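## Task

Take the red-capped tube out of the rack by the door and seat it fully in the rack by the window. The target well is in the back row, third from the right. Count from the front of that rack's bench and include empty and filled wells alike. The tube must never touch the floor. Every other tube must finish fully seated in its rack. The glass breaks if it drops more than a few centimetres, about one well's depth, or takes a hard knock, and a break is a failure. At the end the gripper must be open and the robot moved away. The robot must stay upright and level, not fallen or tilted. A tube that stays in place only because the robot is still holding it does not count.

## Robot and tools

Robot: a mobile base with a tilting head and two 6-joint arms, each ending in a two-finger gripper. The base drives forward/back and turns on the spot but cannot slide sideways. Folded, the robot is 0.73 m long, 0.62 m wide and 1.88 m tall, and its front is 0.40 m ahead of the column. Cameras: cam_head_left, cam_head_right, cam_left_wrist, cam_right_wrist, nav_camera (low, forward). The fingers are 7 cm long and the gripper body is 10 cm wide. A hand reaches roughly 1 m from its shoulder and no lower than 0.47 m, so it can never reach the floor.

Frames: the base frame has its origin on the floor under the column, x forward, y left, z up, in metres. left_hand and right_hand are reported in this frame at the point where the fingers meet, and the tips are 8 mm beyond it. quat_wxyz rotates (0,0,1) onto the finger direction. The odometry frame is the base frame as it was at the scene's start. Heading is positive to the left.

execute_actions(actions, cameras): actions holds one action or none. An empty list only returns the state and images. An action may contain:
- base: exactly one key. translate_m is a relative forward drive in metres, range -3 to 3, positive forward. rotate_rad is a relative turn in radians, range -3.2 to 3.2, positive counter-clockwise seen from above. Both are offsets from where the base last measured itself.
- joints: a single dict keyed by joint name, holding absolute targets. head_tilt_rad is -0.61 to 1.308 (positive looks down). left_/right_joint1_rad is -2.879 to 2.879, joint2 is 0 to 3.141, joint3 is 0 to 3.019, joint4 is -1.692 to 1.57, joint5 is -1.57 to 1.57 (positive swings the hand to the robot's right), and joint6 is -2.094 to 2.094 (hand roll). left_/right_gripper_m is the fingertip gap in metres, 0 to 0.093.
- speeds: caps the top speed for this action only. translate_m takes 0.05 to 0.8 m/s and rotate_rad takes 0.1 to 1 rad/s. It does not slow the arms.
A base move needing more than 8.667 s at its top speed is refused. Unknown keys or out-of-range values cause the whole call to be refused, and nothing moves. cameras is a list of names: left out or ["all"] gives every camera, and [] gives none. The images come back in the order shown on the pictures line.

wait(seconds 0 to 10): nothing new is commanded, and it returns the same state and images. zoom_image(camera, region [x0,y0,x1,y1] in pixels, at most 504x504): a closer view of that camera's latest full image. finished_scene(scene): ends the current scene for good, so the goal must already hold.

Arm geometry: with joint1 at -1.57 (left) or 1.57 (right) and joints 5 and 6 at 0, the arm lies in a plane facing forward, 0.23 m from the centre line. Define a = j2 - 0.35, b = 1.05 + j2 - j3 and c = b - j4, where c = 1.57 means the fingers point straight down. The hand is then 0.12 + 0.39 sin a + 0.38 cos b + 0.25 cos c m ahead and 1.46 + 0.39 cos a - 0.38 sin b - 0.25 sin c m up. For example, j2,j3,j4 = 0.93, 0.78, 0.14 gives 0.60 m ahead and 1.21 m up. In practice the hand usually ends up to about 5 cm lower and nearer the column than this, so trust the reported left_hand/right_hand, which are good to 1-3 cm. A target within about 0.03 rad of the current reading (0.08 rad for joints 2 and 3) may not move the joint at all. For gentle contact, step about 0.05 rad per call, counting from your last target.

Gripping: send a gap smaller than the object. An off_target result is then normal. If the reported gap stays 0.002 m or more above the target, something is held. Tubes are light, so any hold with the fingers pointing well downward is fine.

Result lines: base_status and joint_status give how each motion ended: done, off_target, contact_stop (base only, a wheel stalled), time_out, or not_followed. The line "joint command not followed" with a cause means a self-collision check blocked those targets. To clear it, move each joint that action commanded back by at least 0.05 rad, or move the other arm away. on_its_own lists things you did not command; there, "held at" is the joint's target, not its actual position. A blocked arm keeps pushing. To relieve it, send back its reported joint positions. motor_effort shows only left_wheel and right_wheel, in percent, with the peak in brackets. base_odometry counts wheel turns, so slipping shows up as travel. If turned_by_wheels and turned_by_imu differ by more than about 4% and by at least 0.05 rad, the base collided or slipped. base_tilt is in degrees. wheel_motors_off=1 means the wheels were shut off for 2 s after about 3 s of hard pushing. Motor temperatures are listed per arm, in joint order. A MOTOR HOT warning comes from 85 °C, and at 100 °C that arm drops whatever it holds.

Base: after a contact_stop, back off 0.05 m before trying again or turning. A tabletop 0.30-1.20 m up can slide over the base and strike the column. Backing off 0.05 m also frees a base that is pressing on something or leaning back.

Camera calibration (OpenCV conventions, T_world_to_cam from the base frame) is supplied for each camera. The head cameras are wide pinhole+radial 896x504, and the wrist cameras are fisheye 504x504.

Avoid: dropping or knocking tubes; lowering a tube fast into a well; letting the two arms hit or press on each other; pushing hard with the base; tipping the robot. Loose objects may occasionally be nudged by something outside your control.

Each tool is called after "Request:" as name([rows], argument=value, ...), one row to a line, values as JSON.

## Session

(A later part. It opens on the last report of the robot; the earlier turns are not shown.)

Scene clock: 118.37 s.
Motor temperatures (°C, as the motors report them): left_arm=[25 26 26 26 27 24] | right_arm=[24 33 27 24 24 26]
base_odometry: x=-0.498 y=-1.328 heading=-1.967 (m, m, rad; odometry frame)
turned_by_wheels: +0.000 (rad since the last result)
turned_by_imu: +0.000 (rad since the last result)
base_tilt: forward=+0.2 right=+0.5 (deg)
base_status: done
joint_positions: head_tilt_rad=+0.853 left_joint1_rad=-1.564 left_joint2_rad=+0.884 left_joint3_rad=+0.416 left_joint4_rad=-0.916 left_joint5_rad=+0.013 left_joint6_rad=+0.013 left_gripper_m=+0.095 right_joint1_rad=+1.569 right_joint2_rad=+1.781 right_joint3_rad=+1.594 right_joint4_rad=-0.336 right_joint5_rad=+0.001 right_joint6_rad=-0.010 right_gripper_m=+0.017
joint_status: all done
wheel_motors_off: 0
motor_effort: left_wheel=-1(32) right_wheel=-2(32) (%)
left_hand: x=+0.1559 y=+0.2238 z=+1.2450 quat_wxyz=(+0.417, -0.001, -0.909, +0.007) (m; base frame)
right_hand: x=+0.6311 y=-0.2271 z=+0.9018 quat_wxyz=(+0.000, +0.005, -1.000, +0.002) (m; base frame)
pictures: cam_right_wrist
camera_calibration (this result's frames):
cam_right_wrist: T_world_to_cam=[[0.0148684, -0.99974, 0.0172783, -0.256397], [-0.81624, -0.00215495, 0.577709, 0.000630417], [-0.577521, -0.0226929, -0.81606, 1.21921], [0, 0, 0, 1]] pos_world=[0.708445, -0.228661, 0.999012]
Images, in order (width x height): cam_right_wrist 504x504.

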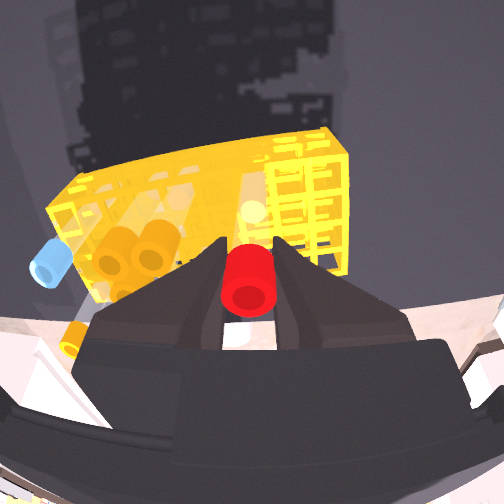

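Request:
execute_actions([
  {"base":{"translate_m":0.007},"joints":{"right_joint2_rad":1.825,"right_joint4_rad":-0.297}},
], cameras=[])

Request:
execute_actions([
  {"base":{"translate_m":0.006},"joints":{"right_joint2_rad":1.845,"right_joint4_rad":-0.277}},
], cameras=["cam_right_wrist"])

Scene clock: 124.23 s.
Motor temperatures (°C, as the motors report them): left_arm=[25 26 26 26 27 24] | right_arm=[24 33 27 24 24 26]
base_odometry: x=-0.501 y=-1.334 heading=-1.967 (m, m, rad; odometry frame)
turned_by_wheels: +0.000 (rad since the last result)
turned_by_imu: +0.000 (rad since the last result)
base_tilt: forward=+0.2 right=+0.5 (deg)
base_status: done
joint_positions: head_tilt_rad=+0.853 left_joint1_rad=-1.564 left_joint2_rad=+0.885 left_joint3_rad=+0.416 left_joint4_rad=-0.916 left_joint5_rad=+0.013 left_joint6_rad=+0.013 left_gripper_m=+0.095 right_joint1_rad=+1.569 right_joint2_rad=+1.809 right_joint3_rad=+1.594 right_joint4_rad=-0.308 right_joint5_rad=+0.001 right_joint6_rad=-0.010 right_gripper_m=+0.017
joint_status: all done
wheel_motors_off: 0
motor_effort: left_wheel=+2(32) right_wheel=-2(26) (%)
left_hand: x=+0.1561 y=+0.2238 z=+1.2449 quat_wxyz=(+0.417, -0.001, -0.909, +0.007) (m; base frame)
right_hand: x=+0.6225 y=-0.2271 z=+0.8878 quat_wxyz=(+0.000, +0.005, -1.000, +0.002) (m; base frame)
pictures: none
No camera images: the call's "cameras" was empty. Leave "cameras" out to get every camera's image.

Scene clock: 125.17 s.
Motor temperatures (°C, as the motors report them): left_arm=[25 26 26 26 27 24] | right_arm=[24 33 27 24 24 26]
base_odometry: x=-0.503 y=-1.340 heading=-1.967 (m, m, rad; odometry frame)
turned_by_wheels: +0.000 (rad since the last result)
turned_by_imu: +0.000 (rad since the last result)
base_tilt: forward=+0.2 right=+0.5 (deg)
base_status: done
joint_positions: head_tilt_rad=+0.853 left_joint1_rad=-1.564 left_joint2_rad=+0.885 left_joint3_rad=+0.415 left_joint4_rad=-0.916 left_joint5_rad=+0.013 left_joint6_rad=+0.013 left_gripper_m=+0.095 right_joint1_rad=+1.569 right_joint2_rad=+1.826 right_joint3_rad=+1.594 right_joint4_rad=-0.288 right_joint5_rad=+0.001 right_joint6_rad=-0.010 right_gripper_m=+0.017
joint_status: all done
wheel_motors_off: 0
motor_effort: left_wheel=+2(32) right_wheel=+0(35) (%)
left_hand: x=+0.1553 y=+0.2238 z=+1.2451 quat_wxyz=(+0.418, -0.001, -0.909, +0.007) (m; base frame)
right_hand: x=+0.6180 y=-0.2272 z=+0.8796 quat_wxyz=(-0.002, +0.005, -1.000, +0.002) (m; base frame)
pictures: cam_right_wrist
camera_calibration (this result's frames):
cam_right_wrist: T_world_to_cam=[[0.0148026, -0.99974, 0.0173445, -0.25586], [-0.818657, -0.00215826, 0.574278, 0.00722149], [-0.574092, -0.0227, -0.818476, 1.19357], [0, 0, 0, 1]] pos_world=[0.694918, -0.228684, 0.9772]
Images, in order (width x height): cam_right_wrist 504x504.

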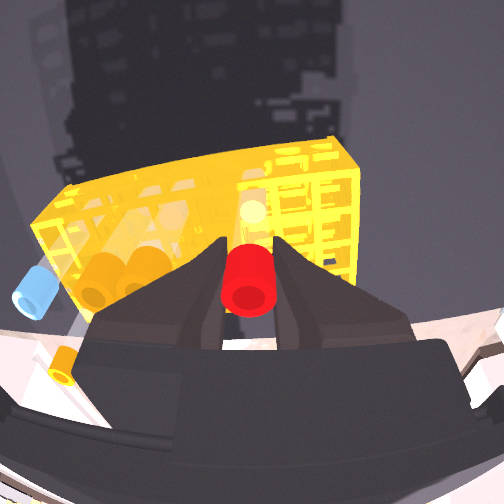

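Request:
execute_actions([
  {"joints":{"right_gripper_m":0.03}},
], cameras=["cam_right_wrist"])

Request:
execute_actions([
  {"joints":{"right_joint2_rad":1.4,"right_joint3_rad":1.35,"right_joint4_rad":-0.48}},
], cameras=["cam_right_wrist","cam_head_left"])

Request:
zoom_image(camera="cam_head_left", region=[440, 195, 540, 290])

Scene clock: 129.10 s.
Motor temperatures (°C, as the motors report them): left_arm=[25 26 26 26 27 24] | right_arm=[24 33 26 24 24 26]
base_odometry: x=-0.503 y=-1.340 heading=-1.967 (m, m, rad; odometry frame)
turned_by_wheels: +0.000 (rad since the last result)
turned_by_imu: +0.000 (rad since the last result)
base_tilt: forward=+0.2 right=+0.4 (deg)
base_status: not commanded
joint_positions: head_tilt_rad=+0.853 left_joint1_rad=-1.564 left_joint2_rad=+0.885 left_joint3_rad=+0.415 left_joint4_rad=-0.916 left_joint5_rad=+0.013 left_joint6_rad=+0.013 left_gripper_m=+0.095 right_joint1_rad=+1.569 right_joint2_rad=+1.827 right_joint3_rad=+1.594 right_joint4_rad=-0.288 right_joint5_rad=+0.001 right_joint6_rad=-0.010 right_gripper_m=+0.030
joint_status: all done
wheel_motors_off: 0
motor_effort: left_wheel=+0(0) right_wheel=-2(2) (%)
left_hand: x=+0.1553 y=+0.2238 z=+1.2451 quat_wxyz=(+0.418, -0.001, -0.909, +0.007) (m; base frame)
right_hand: x=+0.6173 y=-0.2272 z=+0.8791 quat_wxyz=(-0.002, +0.005, -1.000, +0.002) (m; base frame)
pictures: cam_right_wrist
camera_calibration (this result's frames):
cam_right_wrist: T_world_to_cam=[[0.0148206, -0.99974, 0.0173265, -0.255836], [-0.818, -0.00215735, 0.575215, 0.00577627], [-0.575028, -0.0226981, -0.817819, 1.19273], [0, 0, 0, 1]] pos_world=[0.694369, -0.228685, 0.976547]
Images, in order (width x height): cam_right_wrist 504x504.

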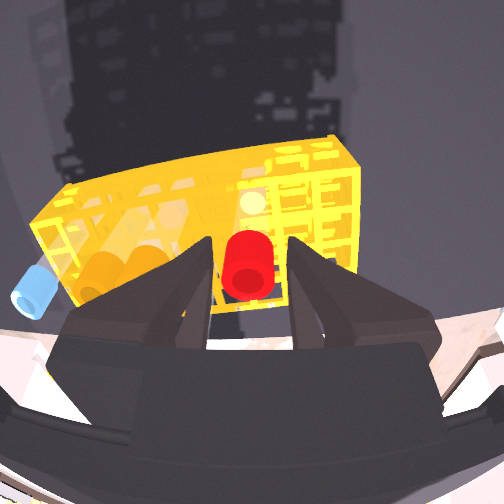

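Scene clock: 130.53 s.
Motor temperatures (°C, as the motors report them): left_arm=[25 26 26 26 27 24] | right_arm=[24 33 26 24 24 26]
base_odometry: x=-0.503 y=-1.340 heading=-1.967 (m, m, rad; odometry frame)
turned_by_wheels: +0.000 (rad since the last result)
turned_by_imu: +0.000 (rad since the last result)
base_tilt: forward=+0.2 right=+0.6 (deg)
base_status: not commanded
joint_positions: head_tilt_rad=+0.853 left_joint1_rad=-1.564 left_joint2_rad=+0.885 left_joint3_rad=+0.415 left_joint4_rad=-0.916 left_joint5_rad=+0.013 left_joint6_rad=+0.013 left_gripper_m=+0.095 right_joint1_rad=+1.569 right_joint2_rad=+1.394 right_joint3_rad=+1.352 right_joint4_rad=-0.479 right_joint5_rad=+0.001 right_joint6_rad=-0.010 right_gripper_m=+0.030
joint_status: all done
wheel_motors_off: 0
motor_effort: left_wheel=+1(3) right_wheel=-1(0) (%)
left_hand: x=+0.1553 y=+0.2238 z=+1.2451 quat_wxyz=(+0.418, -0.001, -0.909, +0.007) (m; base frame)
right_hand: x=+0.6345 y=-0.2269 z=+1.0637 quat_wxyz=(-0.001, +0.005, -1.000, +0.002) (m; base frame)
pictures: cam_head_left, cam_right_wrist
camera_calibration (this result's frames):
cam_head_left: T_world_to_cam=[[-0.0584035, -0.993243, 0.100282, -0.106533], [-0.813497, -0.0108729, -0.581467, 0.935545], [0.578629, -0.115539, -0.807366, 1.14696], [0, 0, 0, 1]] pos_world=[0.0911786, 0.0368763, 1.48069]
cam_right_wrist: T_world_to_cam=[[0.0148385, -0.99974, 0.0173084, -0.258997], [-0.817341, -0.00215645, 0.576151, -0.0878169], [-0.575964, -0.0226961, -0.81716, 1.35344], [0, 0, 0, 1]] pos_world=[0.7116, -0.228401, 1.16106]
Images, in order (width x height): cam_head_left 896x504, cam_right_wrist 504x504.

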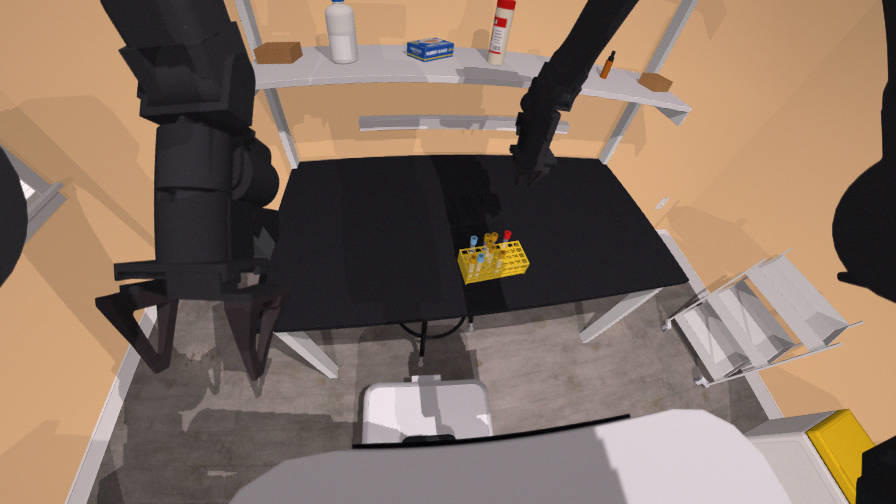

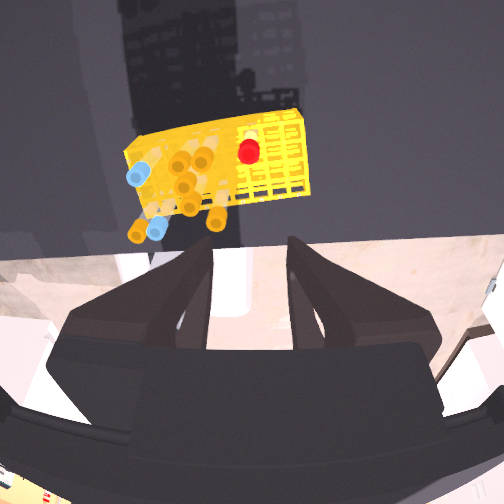

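Region (440, 195, 540, 290) of cam_head_left's 896x504 image, scaled by 5.040, with more detail than that image has; it fills the top 479 rows of this view, and the rest is white.

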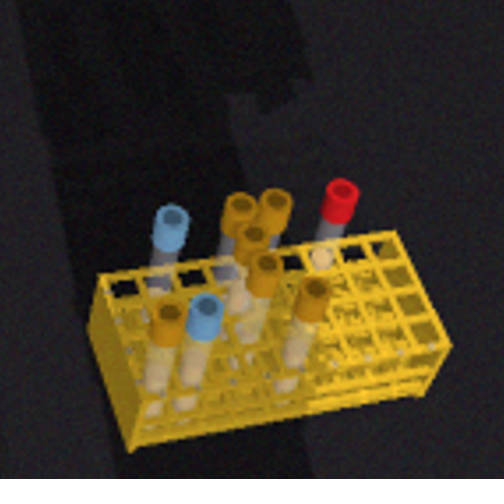

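Request:
finished_scene(scene=2)

The scene is finished: the task was done.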